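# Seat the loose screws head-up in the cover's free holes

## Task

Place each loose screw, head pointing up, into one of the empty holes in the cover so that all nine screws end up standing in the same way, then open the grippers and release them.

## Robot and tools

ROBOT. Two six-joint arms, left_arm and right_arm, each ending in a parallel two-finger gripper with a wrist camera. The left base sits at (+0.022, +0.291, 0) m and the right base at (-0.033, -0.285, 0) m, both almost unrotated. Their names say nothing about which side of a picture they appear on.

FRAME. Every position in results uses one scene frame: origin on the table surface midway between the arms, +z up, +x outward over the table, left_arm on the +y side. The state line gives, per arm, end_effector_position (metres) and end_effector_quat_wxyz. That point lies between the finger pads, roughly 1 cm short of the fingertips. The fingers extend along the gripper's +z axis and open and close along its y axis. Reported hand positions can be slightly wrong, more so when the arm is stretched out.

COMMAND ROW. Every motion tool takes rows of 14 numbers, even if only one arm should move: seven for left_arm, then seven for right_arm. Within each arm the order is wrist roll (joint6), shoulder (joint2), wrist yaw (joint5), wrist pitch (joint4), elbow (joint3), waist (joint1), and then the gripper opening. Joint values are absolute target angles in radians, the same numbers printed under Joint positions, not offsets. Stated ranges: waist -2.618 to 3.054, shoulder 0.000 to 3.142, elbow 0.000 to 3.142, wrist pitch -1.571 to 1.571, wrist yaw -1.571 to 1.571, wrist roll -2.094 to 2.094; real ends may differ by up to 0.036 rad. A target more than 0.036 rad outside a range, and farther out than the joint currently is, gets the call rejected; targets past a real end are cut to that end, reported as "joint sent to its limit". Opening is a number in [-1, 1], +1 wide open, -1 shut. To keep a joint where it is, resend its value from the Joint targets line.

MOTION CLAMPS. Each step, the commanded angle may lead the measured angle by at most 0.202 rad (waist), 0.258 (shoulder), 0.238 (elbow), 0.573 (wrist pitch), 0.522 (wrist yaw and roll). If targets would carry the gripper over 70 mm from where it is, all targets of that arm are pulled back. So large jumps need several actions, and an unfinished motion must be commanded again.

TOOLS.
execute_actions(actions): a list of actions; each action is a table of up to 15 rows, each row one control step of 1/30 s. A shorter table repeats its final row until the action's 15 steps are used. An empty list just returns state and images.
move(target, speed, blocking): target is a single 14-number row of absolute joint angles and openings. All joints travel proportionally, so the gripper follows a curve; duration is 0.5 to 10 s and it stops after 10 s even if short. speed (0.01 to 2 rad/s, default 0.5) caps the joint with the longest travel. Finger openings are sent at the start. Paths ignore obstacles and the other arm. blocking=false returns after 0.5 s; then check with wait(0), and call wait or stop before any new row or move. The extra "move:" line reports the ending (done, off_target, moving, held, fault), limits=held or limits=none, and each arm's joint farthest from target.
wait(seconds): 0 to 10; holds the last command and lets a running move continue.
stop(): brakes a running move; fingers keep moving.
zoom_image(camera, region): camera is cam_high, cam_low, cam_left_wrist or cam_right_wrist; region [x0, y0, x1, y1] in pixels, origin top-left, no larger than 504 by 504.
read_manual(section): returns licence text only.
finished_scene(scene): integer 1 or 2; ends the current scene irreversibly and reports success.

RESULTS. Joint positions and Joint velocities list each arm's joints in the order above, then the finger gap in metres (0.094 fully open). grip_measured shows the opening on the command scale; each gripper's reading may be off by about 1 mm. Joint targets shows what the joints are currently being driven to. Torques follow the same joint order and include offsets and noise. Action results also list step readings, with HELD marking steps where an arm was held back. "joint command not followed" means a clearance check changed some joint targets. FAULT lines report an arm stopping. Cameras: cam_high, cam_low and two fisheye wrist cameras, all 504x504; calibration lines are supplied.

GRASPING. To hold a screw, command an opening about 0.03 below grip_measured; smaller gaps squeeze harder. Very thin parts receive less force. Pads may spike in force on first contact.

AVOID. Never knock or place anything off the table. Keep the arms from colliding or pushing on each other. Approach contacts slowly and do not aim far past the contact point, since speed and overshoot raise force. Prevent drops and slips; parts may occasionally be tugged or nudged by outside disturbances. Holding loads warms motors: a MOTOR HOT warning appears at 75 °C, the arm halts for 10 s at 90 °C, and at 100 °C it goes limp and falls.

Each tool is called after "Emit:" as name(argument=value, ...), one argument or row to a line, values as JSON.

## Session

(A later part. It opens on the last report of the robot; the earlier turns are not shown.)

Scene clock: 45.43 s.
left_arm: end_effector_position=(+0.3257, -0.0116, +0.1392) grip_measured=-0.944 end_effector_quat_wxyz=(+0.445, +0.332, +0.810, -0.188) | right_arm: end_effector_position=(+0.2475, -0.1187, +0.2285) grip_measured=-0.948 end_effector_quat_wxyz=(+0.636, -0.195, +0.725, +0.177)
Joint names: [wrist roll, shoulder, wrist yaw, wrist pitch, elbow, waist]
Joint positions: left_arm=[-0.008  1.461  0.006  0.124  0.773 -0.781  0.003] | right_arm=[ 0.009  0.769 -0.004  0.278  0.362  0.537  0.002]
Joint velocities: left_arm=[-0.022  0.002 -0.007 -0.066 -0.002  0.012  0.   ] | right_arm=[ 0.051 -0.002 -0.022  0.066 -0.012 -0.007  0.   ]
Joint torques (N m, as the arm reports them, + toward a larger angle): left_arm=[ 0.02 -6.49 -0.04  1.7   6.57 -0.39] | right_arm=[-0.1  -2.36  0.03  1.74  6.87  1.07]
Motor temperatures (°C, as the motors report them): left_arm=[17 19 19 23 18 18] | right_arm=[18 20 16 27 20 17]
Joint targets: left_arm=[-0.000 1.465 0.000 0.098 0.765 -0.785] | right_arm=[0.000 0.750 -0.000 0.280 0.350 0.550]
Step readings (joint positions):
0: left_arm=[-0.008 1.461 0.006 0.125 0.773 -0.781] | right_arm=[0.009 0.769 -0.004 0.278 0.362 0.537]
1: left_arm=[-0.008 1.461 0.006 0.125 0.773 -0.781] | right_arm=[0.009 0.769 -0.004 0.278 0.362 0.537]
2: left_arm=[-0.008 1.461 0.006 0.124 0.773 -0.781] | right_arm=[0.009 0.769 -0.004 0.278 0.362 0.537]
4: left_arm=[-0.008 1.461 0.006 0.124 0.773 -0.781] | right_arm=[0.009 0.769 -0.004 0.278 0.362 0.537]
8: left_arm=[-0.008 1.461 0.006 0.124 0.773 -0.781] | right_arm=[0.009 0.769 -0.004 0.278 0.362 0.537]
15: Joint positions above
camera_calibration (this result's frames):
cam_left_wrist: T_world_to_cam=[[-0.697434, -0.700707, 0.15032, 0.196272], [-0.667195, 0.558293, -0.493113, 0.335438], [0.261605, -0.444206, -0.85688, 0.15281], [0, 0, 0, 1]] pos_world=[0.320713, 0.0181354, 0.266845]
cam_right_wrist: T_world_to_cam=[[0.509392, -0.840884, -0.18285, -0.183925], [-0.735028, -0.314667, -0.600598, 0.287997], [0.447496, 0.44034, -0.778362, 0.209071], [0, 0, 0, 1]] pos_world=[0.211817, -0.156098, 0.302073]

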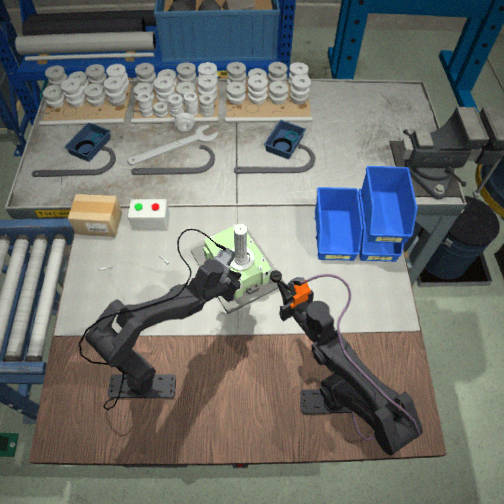

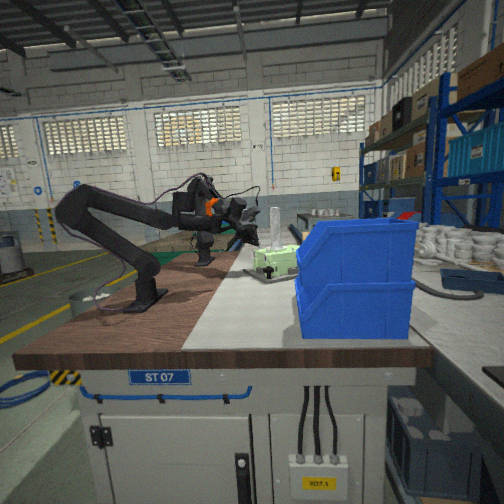

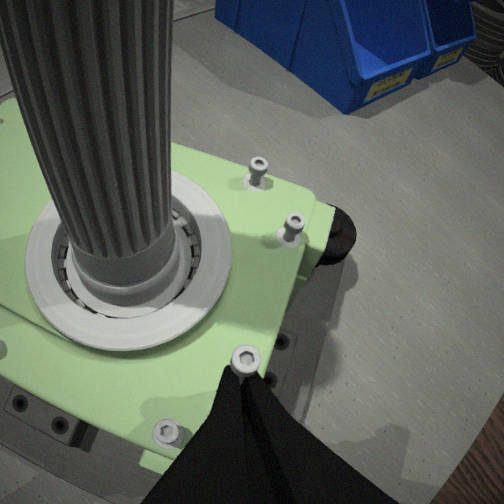

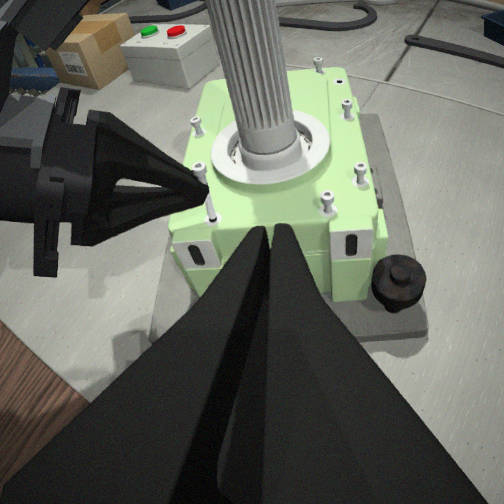

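Emit:
execute_actions(
  actions=[
    [[0,1.461,0,0.15,0.773,-0.785,-0.97,0,0.75,0,0.28,0.35,0.55,-0.95]],
    [[0,1.461,0.024,0.14,0.773,-0.785,-0.97,0,0.75,0,0.28,0.35,0.55,-0.95]],
    [[0,1.465,0.015,0.098,0.773,-0.785,-0.97,0,0.75,0,0.28,0.35,0.55,-0.95]],
  ],
)

Emit:
zoom_image(
  camera="cam_right_wrist",
  region=[150,140,270,260],
)

Scene clock: 51.27 s.
left_arm: end_effector_position=(+0.3243, -0.0128, +0.1390) grip_measured=-0.944 end_effector_quat_wxyz=(+0.442, +0.335, +0.810, -0.192) | right_arm: end_effector_position=(+0.2475, -0.1187, +0.2285) grip_measured=-0.948 end_effector_quat_wxyz=(+0.636, -0.195, +0.725, +0.177)
Joint names: [wrist roll, shoulder, wrist yaw, wrist pitch, elbow, waist]
Joint positions: left_arm=[-0.008  1.461  0.017  0.123  0.773 -0.781  0.003] | right_arm=[ 0.009  0.769 -0.004  0.278  0.362  0.537  0.002]
Joint velocities: left_arm=[-0.022 -0.007 -0.081 -0.066 -0.007  0.002 -0.001] | right_arm=[-0.022  0.007 -0.022  0.007  0.017 -0.012 -0.   ]
Joint torques (N m, as the arm reports them, + toward a larger angle): left_arm=[ 0.08 -6.39  0.    1.72  7.22 -0.15] | right_arm=[-0.09 -2.35  0.03  1.75  6.84  1.07]
Motor temperatures (°C, as the motors report them): left_arm=[17 18 19 23 18 18] | right_arm=[18 20 16 27 20 17]
Joint targets: left_arm=[-0.000 1.465 0.015 0.098 0.773 -0.785] | right_arm=[-0.000 0.750 -0.000 0.280 0.350 0.550]
Step readings (joint positions; steps 1 to 15: 1st action; 16 to 30: 2nd action; 31 to 45: 3rd action):
0: left_arm=[-0.008 1.461 0.006 0.124 0.773 -0.781] | right_arm=[0.009 0.769 -0.004 0.278 0.362 0.537]
1: left_arm=[-0.008 1.461 0.006 0.128 0.773 -0.781] | right_arm=[0.009 0.769 -0.004 0.278 0.362 0.537]
2: left_arm=[-0.008 1.461 0.006 0.131 0.773 -0.781] | right_arm=[0.009 0.769 -0.004 0.278 0.362 0.537]
4: left_arm=[-0.008 1.461 0.006 0.140 0.773 -0.781] | right_arm=[0.009 0.769 -0.004 0.278 0.362 0.537]
8: left_arm=[-0.008 1.461 0.006 0.149 0.773 -0.781] | right_arm=[0.009 0.769 -0.004 0.278 0.362 0.537]
15: left_arm=[-0.008 1.461 0.006 0.153 0.773 -0.781] | right_arm=[0.009 0.769 -0.004 0.278 0.362 0.537]
16: left_arm=[-0.008 1.461 0.007 0.153 0.773 -0.781] | right_arm=[0.009 0.769 -0.004 0.278 0.362 0.537]
17: left_arm=[-0.008 1.461 0.009 0.153 0.773 -0.781] | right_arm=[0.009 0.769 -0.004 0.278 0.362 0.537]
19: left_arm=[-0.008 1.461 0.012 0.153 0.773 -0.781] | right_arm=[0.009 0.769 -0.004 0.278 0.362 0.537]
23: left_arm=[-0.008 1.461 0.015 0.153 0.773 -0.781] | right_arm=[0.009 0.769 -0.004 0.278 0.362 0.537]
30: left_arm=[-0.008 1.461 0.017 0.153 0.773 -0.781] | right_arm=[0.009 0.769 -0.004 0.278 0.362 0.537]
31: left_arm=[-0.008 1.461 0.017 0.149 0.773 -0.781] | right_arm=[0.009 0.769 -0.004 0.278 0.362 0.537]
32: left_arm=[-0.008 1.461 0.017 0.145 0.773 -0.781] | right_arm=[0.009 0.769 -0.004 0.278 0.362 0.537]
34: left_arm=[-0.008 1.461 0.017 0.134 0.773 -0.781] | right_arm=[0.009 0.769 -0.004 0.278 0.362 0.537]
38: left_arm=[-0.008 1.461 0.017 0.124 0.773 -0.781] | right_arm=[0.009 0.769 -0.004 0.278 0.362 0.537]
45: Joint positions above
camera_calibration (this result's frames):
cam_left_wrist: T_world_to_cam=[[-0.70299, -0.693888, 0.155964, 0.195528], [-0.664515, 0.56271, -0.491709, 0.334028], [0.253428, -0.449307, -0.856678, 0.155008], [0, 0, 0, 1]] pos_world=[0.320137, 0.01736, 0.266541]
cam_right_wrist: T_world_to_cam=[[0.509392, -0.840884, -0.18285, -0.183925], [-0.735028, -0.314667, -0.600598, 0.287997], [0.447496, 0.44034, -0.778362, 0.209071], [0, 0, 0, 1]] pos_world=[0.211817, -0.156098, 0.302073]

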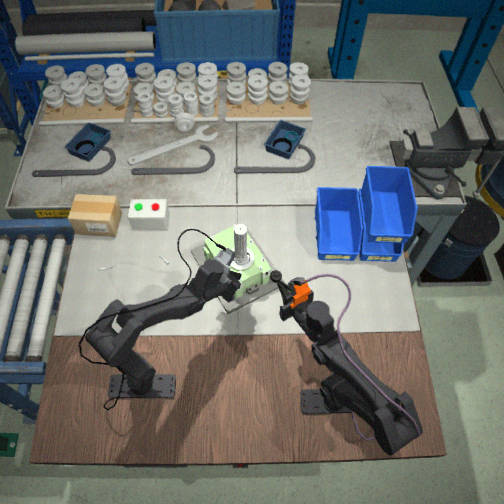

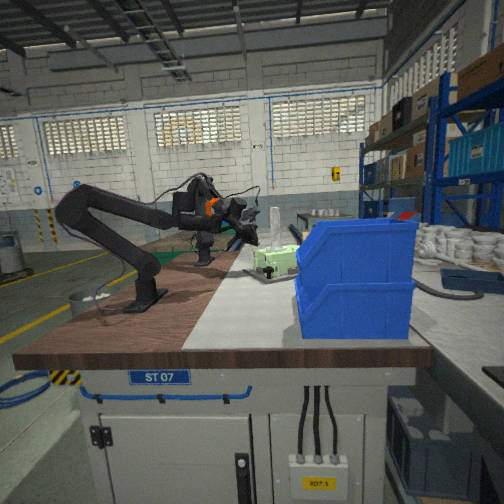

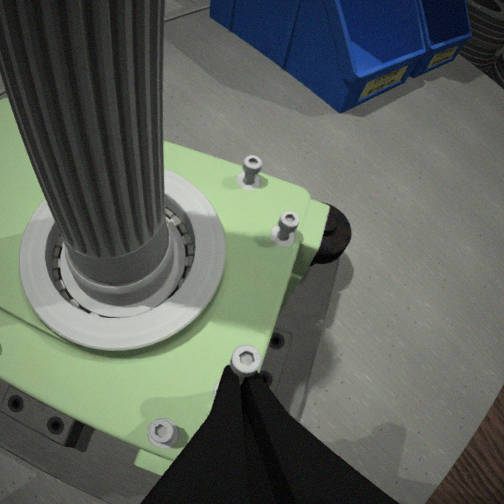

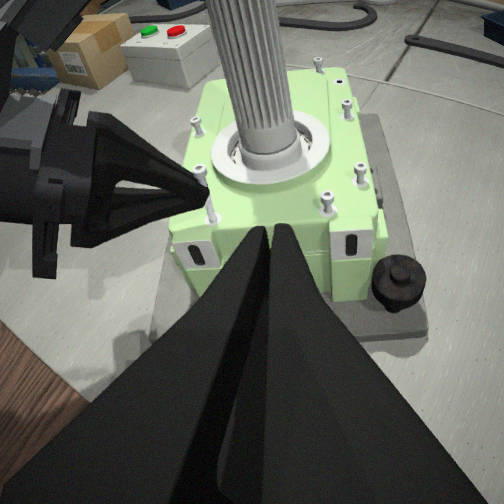

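Region (150, 140, 270, 260) of cam_right_wrist's 504x504 image, scaled by 4.200, with more detail than that image has.

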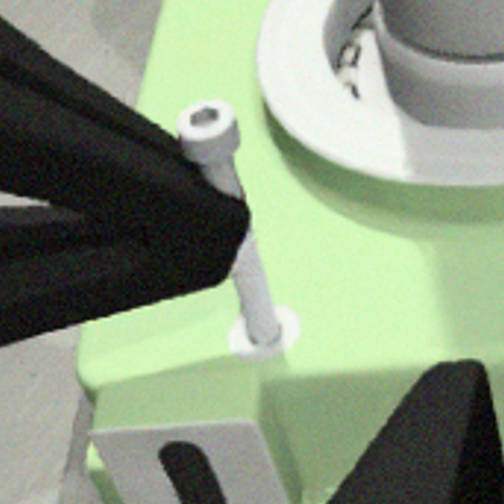

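Emit:
execute_actions(
  actions=[
    [[0,1.461,0.015,0.135,0.773,-0.785,-0.97,0,0.75,0,0.28,0.35,0.55,-0.95]],
    [[0,1.461,0.001,0.135,0.773,-0.785,-0.97,0,0.75,0,0.28,0.35,0.55,-0.95]],
    [[0,1.465,0.01,0.09,0.773,-0.785,-0.97,0,0.75,0,0.28,0.35,0.55,-0.95]],
  ],
)

Emit:
zoom_image(
  camera="cam_right_wrist",
  region=[170,160,250,240],
)

Scene clock: 53.87 s.
left_arm: end_effector_position=(+0.3253, -0.0119, +0.1391) grip_measured=-0.944 end_effector_quat_wxyz=(+0.444, +0.333, +0.810, -0.189) | right_arm: end_effector_position=(+0.2475, -0.1187, +0.2285) grip_measured=-0.948 end_effector_quat_wxyz=(+0.636, -0.195, +0.725, +0.177)
Joint names: [wrist roll, shoulder, wrist yaw, wrist pitch, elbow, waist]
Joint positions: left_arm=[-0.008  1.461  0.009  0.124  0.773 -0.781  0.003] | right_arm=[ 0.009  0.769 -0.004  0.278  0.362  0.537  0.002]
Joint velocities: left_arm=[ 0.007 -0.007 -0.051  0.066 -0.007 -0.002  0.001] | right_arm=[-0.066 -0.002  0.037 -0.081 -0.012  0.002  0.001]
Joint torques (N m, as the arm reports them, + toward a larger angle): left_arm=[ 0.01 -6.51  0.03  1.64  7.07 -0.44] | right_arm=[-0.1  -2.35  0.03  1.75  6.82  1.12]
Motor temperatures (°C, as the motors report them): left_arm=[17 18 19 23 19 18] | right_arm=[18 20 16 27 20 17]
Joint targets: left_arm=[-0.000 1.465 0.010 0.090 0.773 -0.785] | right_arm=[-0.000 0.750 -0.000 0.280 0.350 0.550]
Step readings (joint positions; steps 1 to 15: 1st action; 16 to 30: 2nd action; 31 to 45: 3rd action):
0: left_arm=[-0.008 1.461 0.017 0.123 0.773 -0.781] | right_arm=[0.009 0.769 -0.004 0.278 0.362 0.537]
1: left_arm=[-0.008 1.461 0.017 0.125 0.773 -0.781] | right_arm=[0.009 0.769 -0.004 0.278 0.362 0.537]
2: left_arm=[-0.008 1.461 0.017 0.127 0.773 -0.781] | right_arm=[0.009 0.769 -0.004 0.278 0.362 0.537]
4: left_arm=[-0.008 1.461 0.017 0.132 0.773 -0.781] | right_arm=[0.009 0.769 -0.004 0.278 0.362 0.537]
8: left_arm=[-0.008 1.461 0.017 0.136 0.773 -0.781] | right_arm=[0.009 0.769 -0.004 0.278 0.362 0.537]
15: left_arm=[-0.008 1.461 0.017 0.138 0.773 -0.781] | right_arm=[0.009 0.769 -0.004 0.278 0.362 0.537]
16: left_arm=[-0.008 1.461 0.016 0.138 0.773 -0.781] | right_arm=[0.009 0.769 -0.004 0.278 0.362 0.537]
17: left_arm=[-0.008 1.461 0.014 0.138 0.773 -0.781] | right_arm=[0.009 0.769 -0.004 0.278 0.362 0.537]
19: left_arm=[-0.008 1.461 0.012 0.138 0.773 -0.781] | right_arm=[0.009 0.769 -0.004 0.278 0.362 0.537]
23: left_arm=[-0.008 1.461 0.010 0.138 0.773 -0.781] | right_arm=[0.009 0.769 -0.004 0.278 0.362 0.537]
30: left_arm=[-0.008 1.461 0.009 0.138 0.773 -0.781] | right_arm=[0.009 0.769 -0.004 0.278 0.362 0.537]
31: left_arm=[-0.008 1.461 0.009 0.136 0.773 -0.781] | right_arm=[0.009 0.769 -0.004 0.278 0.362 0.537]
32: left_arm=[-0.008 1.461 0.009 0.132 0.773 -0.781] | right_arm=[0.009 0.769 -0.004 0.278 0.362 0.537]
34: left_arm=[-0.008 1.461 0.009 0.124 0.773 -0.781] | right_arm=[0.009 0.769 -0.004 0.278 0.362 0.537]
38: left_arm=[-0.008 1.461 0.009 0.124 0.773 -0.781] | right_arm=[0.009 0.769 -0.004 0.278 0.362 0.537]
45: Joint positions above
camera_calibration (this result's frames):
cam_left_wrist: T_world_to_cam=[[-0.698984, -0.698812, 0.151932, 0.19606], [-0.666585, 0.559709, -0.492331, 0.334938], [0.259009, -0.445407, -0.857045, 0.153509], [0, 0, 0, 1]] pos_world=[0.320548, 0.017915, 0.266676]
cam_right_wrist: T_world_to_cam=[[0.509392, -0.840884, -0.18285, -0.183925], [-0.735028, -0.314667, -0.600598, 0.287997], [0.447496, 0.44034, -0.778362, 0.209071], [0, 0, 0, 1]] pos_world=[0.211817, -0.156098, 0.302073]

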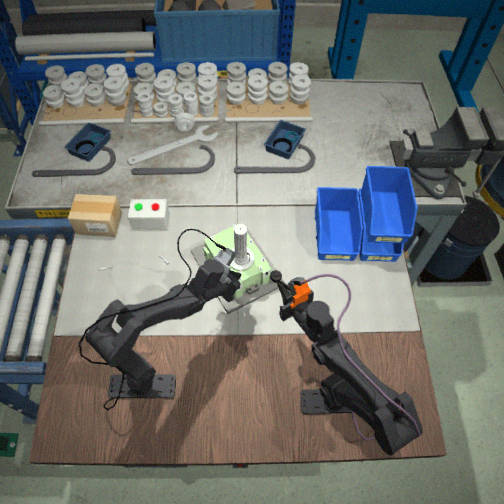

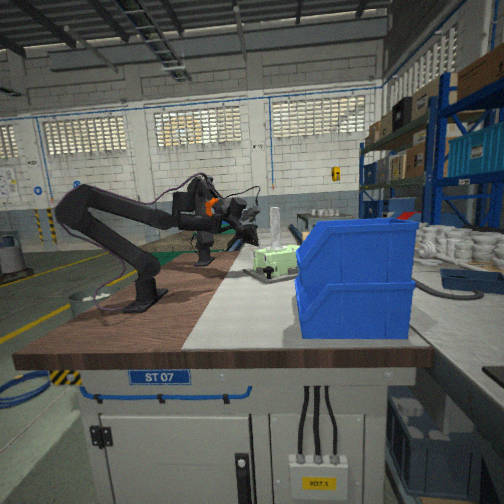

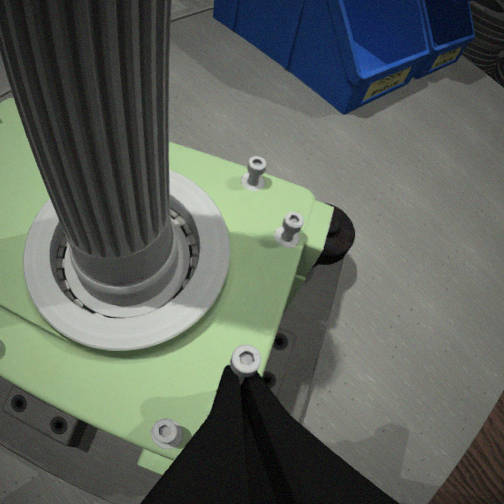

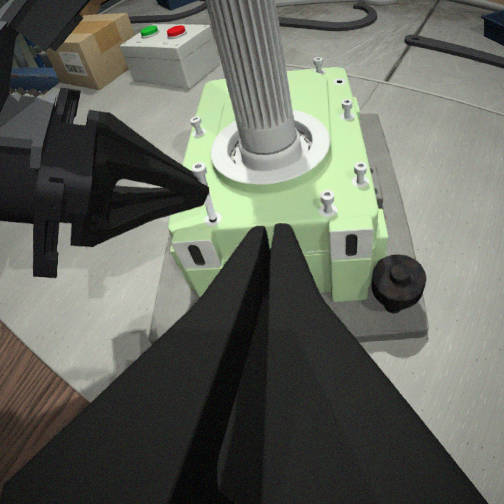

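Region (170, 160, 250, 240) of cam_right_wrist's 504x504 image, scaled by 6.300, with more detail than that image has.

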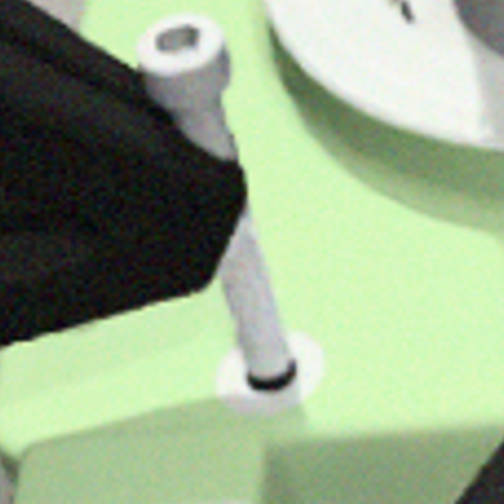

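Emit:
execute_actions(
  actions=[
    [[0,1.461,0.01,0.132,0.773,-0.785,-0.97,0,0.75,0,0.28,0.35,0.55,-0.95]],
    [[0,1.461,0.0215,0.132,0.773,-0.785,-0.97,0,0.75,0,0.28,0.35,0.55,-0.95]],
    [[0,1.465,0.014,0.09,0.773,-0.785,-0.97,0,0.75,0,0.28,0.35,0.55,-0.95]],
  ],
)

Emit:
zoom_image(
  camera="cam_right_wrist",
  region=[170,160,250,240],
)

Scene clock: 56.53 s.
left_arm: end_effector_position=(+0.3243, -0.0123, +0.1385) grip_measured=-0.944 end_effector_quat_wxyz=(+0.442, +0.334, +0.810, -0.191) | right_arm: end_effector_position=(+0.2475, -0.1187, +0.2285) grip_measured=-0.948 end_effector_quat_wxyz=(+0.636, -0.195, +0.725, +0.177)
Joint names: [wrist roll, shoulder, wrist yaw, wrist pitch, elbow, waist]
Joint positions: left_arm=[-0.007  1.461  0.014  0.121  0.773 -0.781  0.003] | right_arm=[ 0.009  0.769 -0.004  0.278  0.362  0.537  0.002]
Joint velocities: left_arm=[ 0.007 -0.007 -0.007 -0.095 -0.007  0.002 -0.   ] | right_arm=[ 0.11  -0.002 -0.037  0.037 -0.007  0.002  0.   ]
Joint torques (N m, as the arm reports them, + toward a larger angle): left_arm=[ 0.05 -6.48  0.02  1.66  7.15 -0.2 ] | right_arm=[-0.08 -2.34  0.04  1.74  6.85  1.08]
Motor temperatures (°C, as the motors report them): left_arm=[17 18 19 23 19 18] | right_arm=[18 20 16 27 20 17]
Joint targets: left_arm=[0.000 1.465 0.014 0.090 0.773 -0.785] | right_arm=[-0.000 0.750 0.000 0.280 0.350 0.550]
Step readings (joint positions; steps 1 to 15: 1st action; 16 to 30: 2nd action; 31 to 45: 3rd action):
0: left_arm=[-0.008 1.461 0.009 0.124 0.773 -0.781] | right_arm=[0.009 0.769 -0.004 0.278 0.362 0.537]
1: left_arm=[-0.008 1.461 0.009 0.125 0.773 -0.781] | right_arm=[0.009 0.769 -0.004 0.278 0.362 0.537]
2: left_arm=[-0.008 1.461 0.009 0.127 0.773 -0.781] | right_arm=[0.009 0.769 -0.004 0.278 0.362 0.537]
4: left_arm=[-0.008 1.461 0.009 0.130 0.773 -0.781] | right_arm=[0.009 0.769 -0.004 0.278 0.362 0.537]
8: left_arm=[-0.008 1.461 0.009 0.133 0.773 -0.781] | right_arm=[0.009 0.769 -0.004 0.278 0.362 0.537]
15: left_arm=[-0.008 1.461 0.009 0.135 0.773 -0.781] | right_arm=[0.009 0.769 -0.004 0.278 0.362 0.537]
16: left_arm=[-0.008 1.461 0.010 0.135 0.773 -0.781] | right_arm=[0.009 0.769 -0.004 0.278 0.362 0.537]
17: left_arm=[-0.008 1.461 0.011 0.135 0.773 -0.781] | right_arm=[0.009 0.769 -0.004 0.278 0.362 0.537]
19: left_arm=[-0.008 1.461 0.012 0.135 0.773 -0.781] | right_arm=[0.009 0.769 -0.004 0.278 0.362 0.537]
23: left_arm=[-0.008 1.461 0.014 0.135 0.773 -0.781] | right_arm=[0.009 0.769 -0.004 0.278 0.362 0.537]
30: left_arm=[-0.008 1.461 0.014 0.135 0.773 -0.781] | right_arm=[0.009 0.769 -0.004 0.278 0.362 0.537]
31: left_arm=[-0.008 1.461 0.014 0.133 0.773 -0.781] | right_arm=[0.009 0.769 -0.004 0.278 0.362 0.537]
32: left_arm=[-0.008 1.461 0.014 0.129 0.773 -0.781] | right_arm=[0.009 0.769 -0.004 0.278 0.362 0.537]
34: left_arm=[-0.008 1.461 0.014 0.121 0.773 -0.781] | right_arm=[0.009 0.769 -0.004 0.278 0.362 0.537]
38: left_arm=[-0.007 1.461 0.014 0.121 0.773 -0.781] | right_arm=[0.009 0.769 -0.004 0.278 0.362 0.537]
45: Joint positions above
camera_calibration (this result's frames):
cam_left_wrist: T_world_to_cam=[[-0.701707, -0.695522, 0.154454, 0.195777], [-0.665746, 0.562889, -0.489834, 0.3337], [0.25375, -0.446547, -0.858025, 0.154915], [0, 0, 0, 1]] pos_world=[0.320228, 0.0175082, 0.26614]
cam_right_wrist: T_world_to_cam=[[0.509392, -0.840884, -0.18285, -0.183925], [-0.735028, -0.314667, -0.600598, 0.287997], [0.447496, 0.44034, -0.778362, 0.209071], [0, 0, 0, 1]] pos_world=[0.211817, -0.156098, 0.302073]

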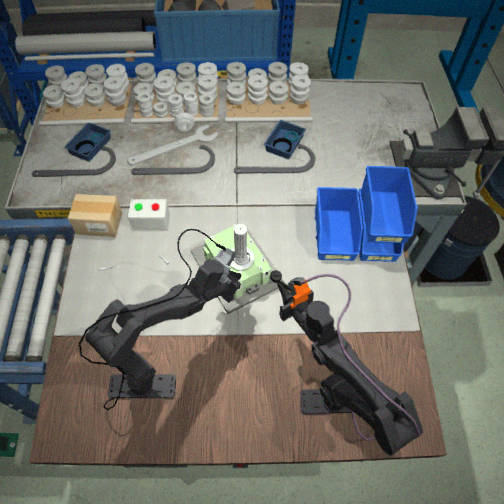

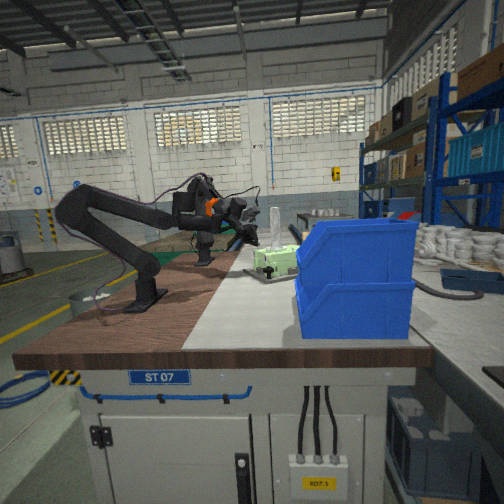

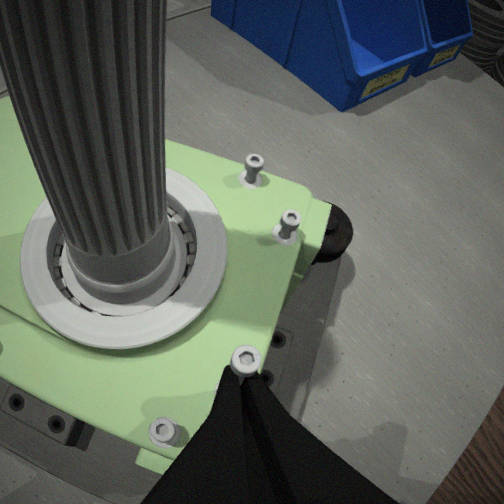

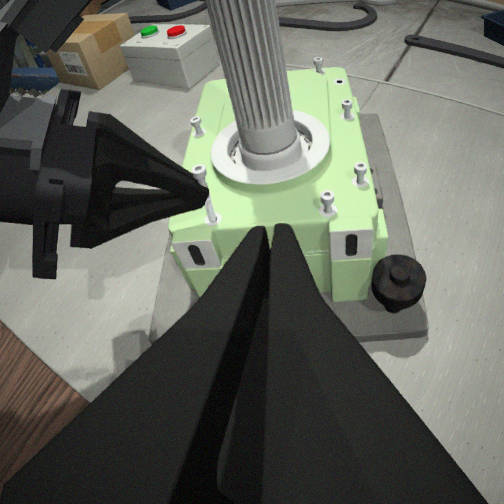

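Region (170, 160, 250, 240) of cam_right_wrist's 504x504 image, scaled by 6.300, with more detail than that image has.

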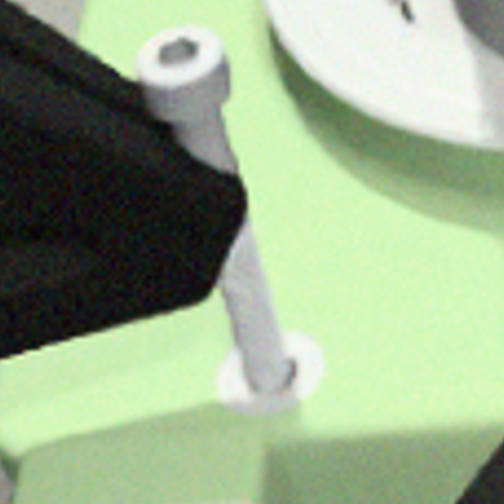

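In chamfer, slightly needs forward: push with shoulder.

Emit:
execute_actions(
  actions=[
    [[0,1.49,0.014,0.125,0.773,-0.785,-0.97,0,0.75,0,0.28,0.35,0.55,-0.95]],
    [[0,1.50,0.014,0.125,0.78,-0.785,-0.97,0,0.75,0,0.28,0.35,0.55,-0.95]],
  ],
)

Emit:
zoom_image(
  camera="cam_right_wrist",
  region=[170,160,250,240],
)

Scene clock: 58.37 s.
left_arm: end_effector_position=(+0.3251, -0.0131, +0.1320) grip_measured=-0.944 end_effector_quat_wxyz=(+0.437, +0.336, +0.813, -0.189) | right_arm: end_effector_position=(+0.2475, -0.1187, +0.2285) grip_measured=-0.948 end_effector_quat_wxyz=(+0.636, -0.195, +0.725, +0.177)
Joint names: [wrist roll, shoulder, wrist yaw, wrist pitch, elbow, waist]
Joint positions: left_arm=[-0.007  1.48   0.014  0.127  0.773 -0.781  0.003] | right_arm=[ 0.009  0.769 -0.004  0.278  0.362  0.537  0.002]
Joint velocities: left_arm=[-0.007 -0.002 -0.051 -0.037 -0.002 -0.017  0.   ] | right_arm=[-0.066 -0.007  0.037 -0.037 -0.007  0.007 -0.001]
Joint torques (N m, as the arm reports them, + toward a larger angle): left_arm=[ 0.02 -5.23  0.03  1.97  7.54 -0.27] | right_arm=[-0.1  -2.36  0.03  1.75  6.82  1.08]
Motor temperatures (°C, as the motors report them): left_arm=[17 18 19 23 19 18] | right_arm=[18 20 16 27 20 17]
Joint targets: left_arm=[0.000 1.500 0.014 0.125 0.780 -0.785] | right_arm=[-0.000 0.750 0.000 0.280 0.350 0.550]
Step readings (joint positions; steps 1 to 15: 1st action; 16 to 30: 2nd action):
0: left_arm=[-0.007 1.461 0.014 0.121 0.773 -0.781] | right_arm=[0.009 0.769 -0.004 0.278 0.362 0.537]
1: left_arm=[-0.007 1.462 0.014 0.123 0.773 -0.781] | right_arm=[0.009 0.769 -0.004 0.278 0.362 0.537]
2: left_arm=[-0.007 1.466 0.014 0.126 0.773 -0.781] | right_arm=[0.009 0.769 -0.004 0.278 0.362 0.537]
4: left_arm=[-0.007 1.474 0.014 0.126 0.773 -0.781] | right_arm=[0.009 0.769 -0.004 0.278 0.362 0.537]
8: left_arm=[-0.007 1.479 0.014 0.126 0.773 -0.781] | right_arm=[0.009 0.769 -0.004 0.278 0.362 0.537]
15: left_arm=[-0.007 1.479 0.014 0.126 0.773 -0.781] | right_arm=[0.009 0.769 -0.004 0.278 0.362 0.537]
16: left_arm=[-0.007 1.480 0.014 0.126 0.773 -0.781] | right_arm=[0.009 0.769 -0.004 0.278 0.362 0.537]
17: left_arm=[-0.007 1.480 0.014 0.127 0.773 -0.781] | right_arm=[0.009 0.769 -0.004 0.278 0.362 0.537]
19: left_arm=[-0.007 1.480 0.014 0.127 0.773 -0.781] | right_arm=[0.009 0.769 -0.004 0.278 0.362 0.537]
23: left_arm=[-0.007 1.480 0.014 0.127 0.773 -0.781] | right_arm=[0.009 0.769 -0.004 0.278 0.362 0.537]
30: Joint positions above
camera_calibration (this result's frames):
cam_left_wrist: T_world_to_cam=[[-0.700286, -0.696935, 0.154534, 0.196301], [-0.6702, 0.567317, -0.478523, 0.331507], [0.245829, -0.438672, -0.86437, 0.152273], [0, 0, 0, 1]] pos_world=[0.32221, 0.0155376, 0.259919]
cam_right_wrist: T_world_to_cam=[[0.509392, -0.840884, -0.18285, -0.183925], [-0.735028, -0.314667, -0.600598, 0.287997], [0.447496, 0.44034, -0.778362, 0.209071], [0, 0, 0, 1]] pos_world=[0.211817, -0.156098, 0.302073]

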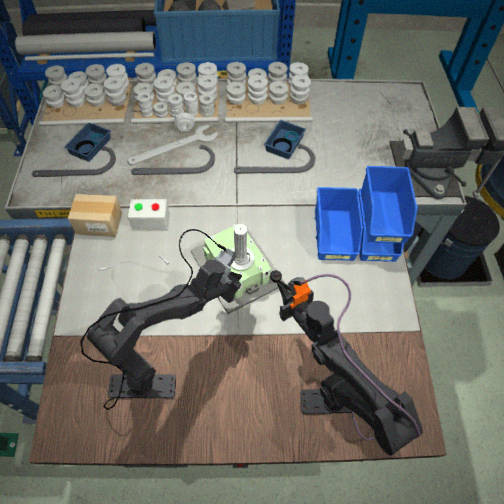

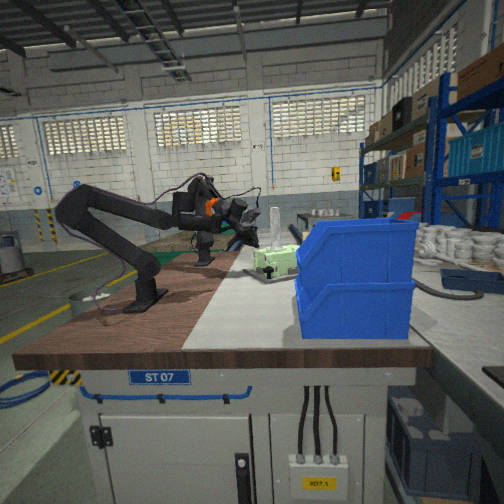

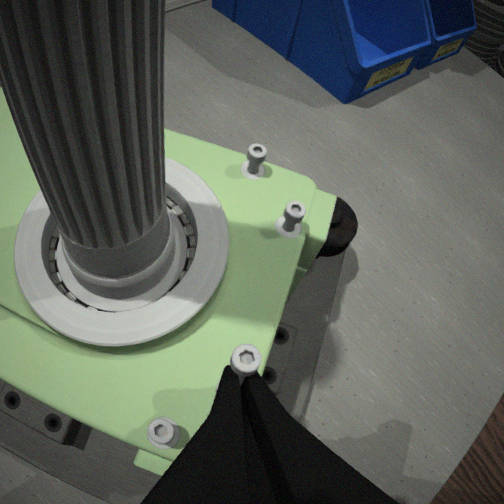

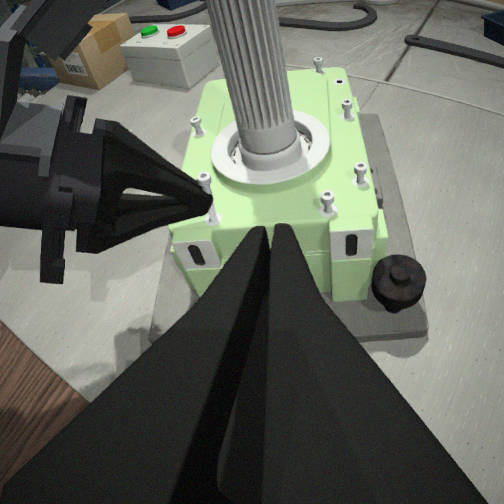

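Region (170, 160, 250, 240) of cam_right_wrist's 504x504 image, scaled by 6.300, with more detail than that image has.

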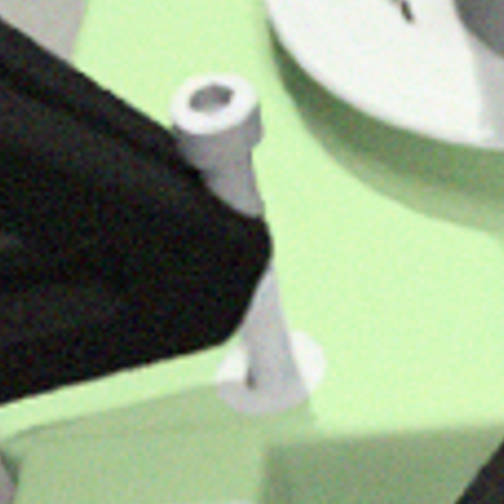

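Emit:
execute_actions(
  actions=[
    [[0,1.48,0.014,0.125,0.773,-0.785,-0.88,0,0.75,0,0.28,0.35,0.55,-0.95]],
    [[0,1.48,0.014,0.125,0.773,-0.785,-0.74,0,0.75,0,0.28,0.35,0.55,-0.95]],
    [[0,1.40,0.014,0.125,0.735,-0.785,-0.74,0,0.75,0,0.28,0.35,0.55,-0.95]],
    [[0,1.28,0.014,0.125,0.69,-0.785,-0.74,0,0.75,0,0.28,0.35,0.55,-0.95]],
  ],
)

Emit:
move(
  target=[0,1.25,0,-0.5,0.95,-0.14,-0.5,0,0.75,0,0.28,0.35,0.55,-0.95],
  speed=0.6,
)

Emit:
zoom_image(
  camera="cam_right_wrist",
  region=[150,40,400,290],
)

Scene clock: 62.53 s.
left_arm: end_effector_position=(+0.3099, +0.0020, +0.1812) grip_measured=-0.741 end_effector_quat_wxyz=(+0.492, +0.323, +0.781, -0.212) | right_arm: end_effector_position=(+0.2475, -0.1187, +0.2285) grip_measured=-0.948 end_effector_quat_wxyz=(+0.636, -0.195, +0.725, +0.177)
Joint names: [wrist roll, shoulder, wrist yaw, wrist pitch, elbow, waist]
Joint positions: left_arm=[-0.007  1.284  0.014  0.141  0.702 -0.781  0.012] | right_arm=[ 0.009  0.769 -0.004  0.278  0.362  0.537  0.002]
Joint velocities: left_arm=[ 0.051  0.002  0.007  0.051  0.007 -0.002  0.   ] | right_arm=[-0.007  0.002 -0.037 -0.007 -0.017 -0.002 -0.   ]
Joint torques (N m, as the arm reports them, + toward a larger angle): left_arm=[ 0.02 -5.4   0.07  1.91  6.35 -0.22] | right_arm=[-0.09 -2.4   0.04  1.75  6.85  1.08]
Motor temperatures (°C, as the motors report them): left_arm=[17 18 19 24 19 18] | right_arm=[18 20 16 27 20 17]
Joint targets: left_arm=[-0.000 1.280 0.014 0.125 0.690 -0.785] | right_arm=[-0.000 0.750 -0.000 0.280 0.350 0.550]
Step readings (joint positions; steps 1 to 15: 1st action; 16 to 30: 2nd action; 31 to 45: 3rd action; 46 to 60: 4th action):
0: left_arm=[-0.007 1.480 0.014 0.127 0.773 -0.781] | right_arm=[0.009 0.769 -0.004 0.278 0.362 0.537]
1: left_arm=[-0.007 1.480 0.014 0.127 0.773 -0.781] | right_arm=[0.009 0.769 -0.004 0.278 0.362 0.537]
2: left_arm=[-0.007 1.480 0.014 0.128 0.773 -0.781] | right_arm=[0.009 0.769 -0.004 0.278 0.362 0.537]
4: left_arm=[-0.007 1.480 0.014 0.128 0.773 -0.781] | right_arm=[0.009 0.769 -0.004 0.278 0.362 0.537]
8: left_arm=[-0.007 1.480 0.014 0.128 0.773 -0.781] | right_arm=[0.009 0.769 -0.004 0.278 0.362 0.537]
15: left_arm=[-0.007 1.480 0.014 0.128 0.773 -0.781] | right_arm=[0.009 0.769 -0.004 0.278 0.362 0.537]
16: left_arm=[-0.007 1.480 0.014 0.128 0.773 -0.781] | right_arm=[0.009 0.769 -0.004 0.278 0.362 0.537]
17: left_arm=[-0.007 1.480 0.014 0.128 0.773 -0.781] | right_arm=[0.009 0.769 -0.004 0.278 0.362 0.537]
19: left_arm=[-0.007 1.480 0.014 0.129 0.773 -0.781] | right_arm=[0.009 0.769 -0.004 0.278 0.362 0.537]
23: left_arm=[-0.007 1.480 0.014 0.129 0.773 -0.781] | right_arm=[0.009 0.769 -0.004 0.278 0.362 0.537]
30: left_arm=[-0.007 1.480 0.014 0.129 0.773 -0.781] | right_arm=[0.009 0.769 -0.004 0.278 0.362 0.537]
31: left_arm=[-0.007 1.474 0.014 0.130 0.770 -0.781] | right_arm=[0.009 0.769 -0.004 0.278 0.362 0.537]
32: left_arm=[-0.007 1.459 0.014 0.130 0.760 -0.781] | right_arm=[0.009 0.769 -0.004 0.278 0.362 0.537]
34: left_arm=[-0.007 1.429 0.014 0.129 0.749 -0.781] | right_arm=[0.009 0.769 -0.004 0.278 0.362 0.537]
38: left_arm=[-0.007 1.410 0.014 0.137 0.749 -0.781] | right_arm=[0.009 0.769 -0.004 0.278 0.362 0.537]
45: left_arm=[-0.007 1.410 0.014 0.137 0.749 -0.781] | right_arm=[0.009 0.769 -0.004 0.278 0.362 0.537]
46: left_arm=[-0.007 1.398 0.014 0.139 0.742 -0.781] | right_arm=[0.009 0.769 -0.004 0.278 0.362 0.537]
47: left_arm=[-0.007 1.370 0.014 0.136 0.725 -0.781] | right_arm=[0.009 0.769 -0.004 0.278 0.362 0.537]
49: left_arm=[-0.007 1.315 0.014 0.130 0.703 -0.781] | right_arm=[0.009 0.769 -0.004 0.278 0.362 0.537]
53: left_arm=[-0.007 1.284 0.014 0.143 0.702 -0.781] | right_arm=[0.009 0.769 -0.004 0.278 0.362 0.537]
60: Joint positions above
camera_calibration (this result's frames):
cam_left_wrist: T_world_to_cam=[[-0.715377, -0.681931, 0.152336, 0.193637], [-0.617418, 0.514838, -0.594758, 0.341004], [0.327155, -0.519531, -0.78934, 0.166537], [0, 0, 0, 1]] pos_world=[0.294582, 0.0430063, 0.304771]
cam_right_wrist: T_world_to_cam=[[0.509392, -0.840884, -0.18285, -0.183925], [-0.735028, -0.314667, -0.600598, 0.287997], [0.447496, 0.44034, -0.778362, 0.209071], [0, 0, 0, 1]] pos_world=[0.211817, -0.156098, 0.302073]

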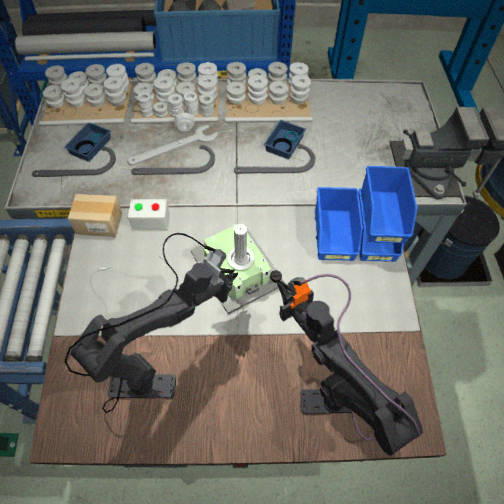

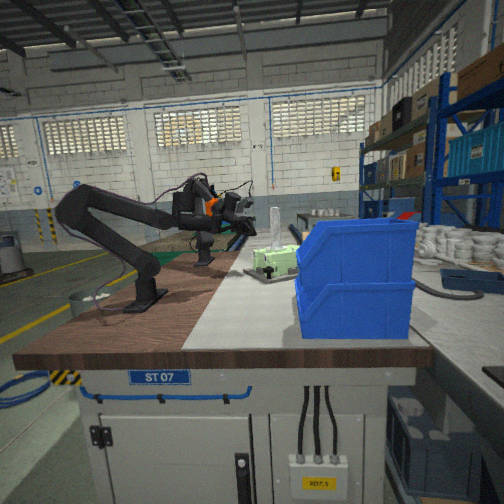

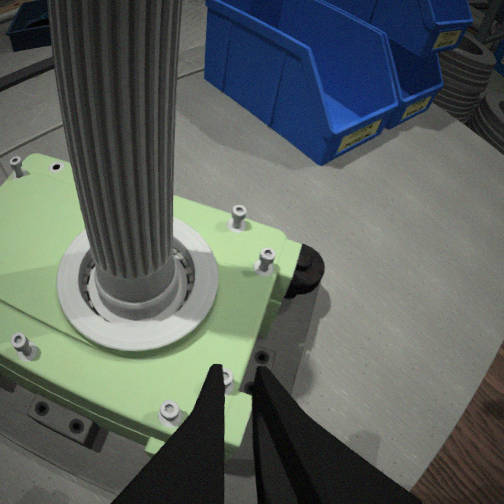

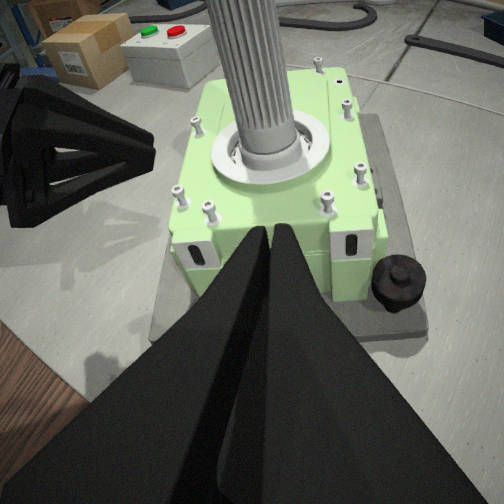

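Scene clock: 64.40 s.
left_arm: end_effector_position=(+0.3798, +0.2382, +0.1647) grip_measured=-0.502 end_effector_quat_wxyz=(+0.367, +0.065, +0.928, -0.029) | right_arm: end_effector_position=(+0.2475, -0.1187, +0.2285) grip_measured=-0.948 end_effector_quat_wxyz=(+0.636, -0.195, +0.725, +0.177)
Joint names: [wrist roll, shoulder, wrist yaw, wrist pitch, elbow, waist]
Joint positions: left_arm=[-0.007  1.266  0.002 -0.48   0.929 -0.145  0.023] | right_arm=[ 0.009  0.769 -0.004  0.278  0.362  0.537  0.002]
Joint velocities: left_arm=[ 0.007 -0.002  0.022 -0.037 -0.002  0.007 -0.   ] | right_arm=[-0.007 -0.012  0.022 -0.007  0.002 -0.012 -0.001]
Joint torques (N m, as the arm reports them, + toward a larger angle): left_arm=[ 0.05 -6.19 -0.05  1.51  9.02  0.42] | right_arm=[-0.09 -2.37  0.04  1.73  6.85  1.1 ]
Motor temperatures (°C, as the motors report them): left_arm=[17 18 19 23 19 18] | right_arm=[18 20 16 28 20 17]
Joint targets: left_arm=[0.000 1.250 -0.000 -0.500 0.950 -0.140] | right_arm=[0.000 0.750 -0.000 0.280 0.350 0.550]
move: off_target (left_arm); limits=none; left_arm: farthest joint: the elbow, 0.021 radians from its target (0.248 radians at the start); right_arm: farthest joint: the shoulder, 0.019 radians from its target (0.019 radians at the start)
camera_calibration (this result's frames):
cam_left_wrist: T_world_to_cam=[[-0.105764, -0.984153, 0.142329, 0.249313], [-0.963532, 0.0660457, -0.259315, 0.435957], [0.245806, -0.164565, -0.955248, 0.227041], [0, 0, 0, 1]] pos_world=[0.390619, 0.253932, 0.294446]
cam_right_wrist: T_world_to_cam=[[0.509392, -0.840884, -0.18285, -0.183925], [-0.735028, -0.314667, -0.600598, 0.287997], [0.447496, 0.44034, -0.778362, 0.209071], [0, 0, 0, 1]] pos_world=[0.211817, -0.156098, 0.302073]

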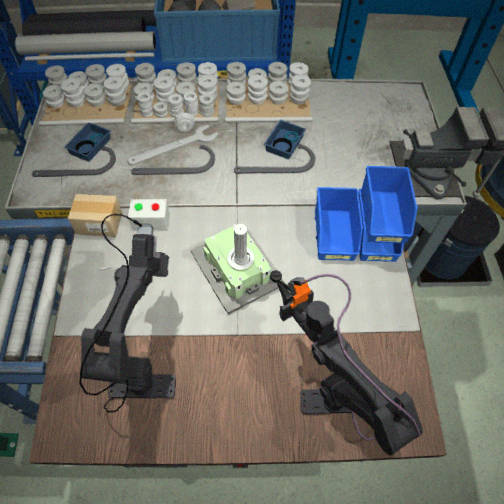

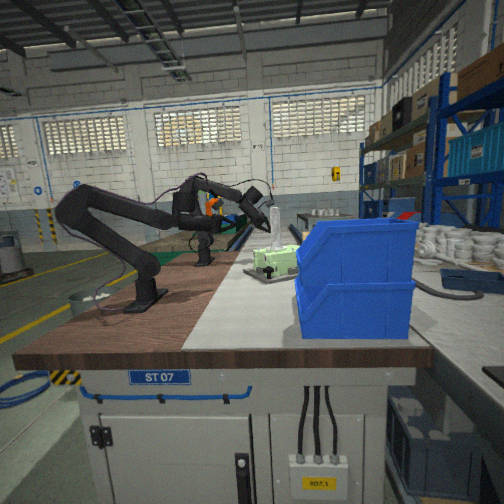

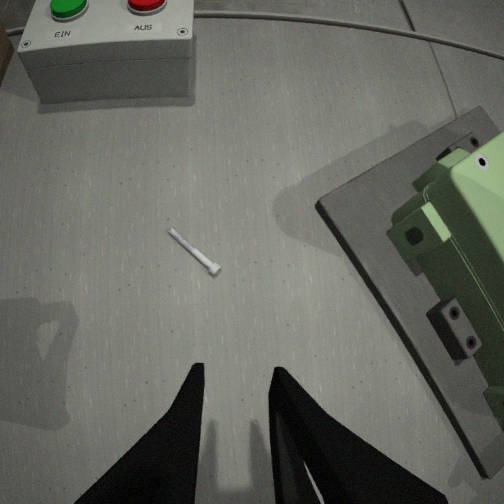

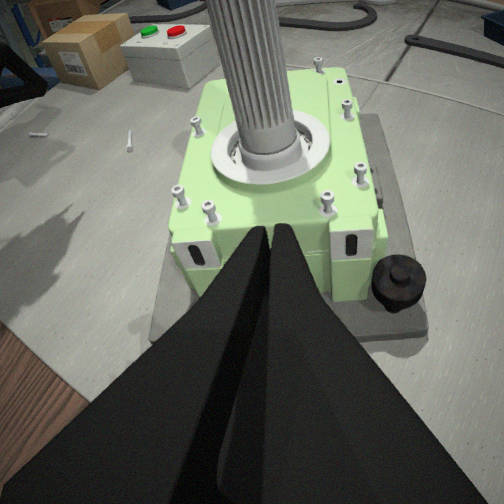

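Region (150, 40, 400, 290) of cam_right_wrist's 504x504 image, scaled by 2.016, with more detail than that image has.

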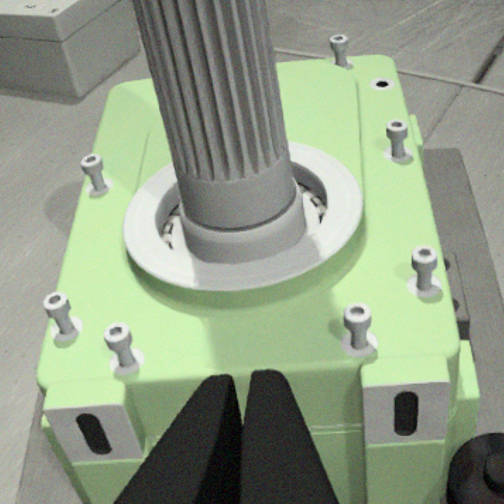

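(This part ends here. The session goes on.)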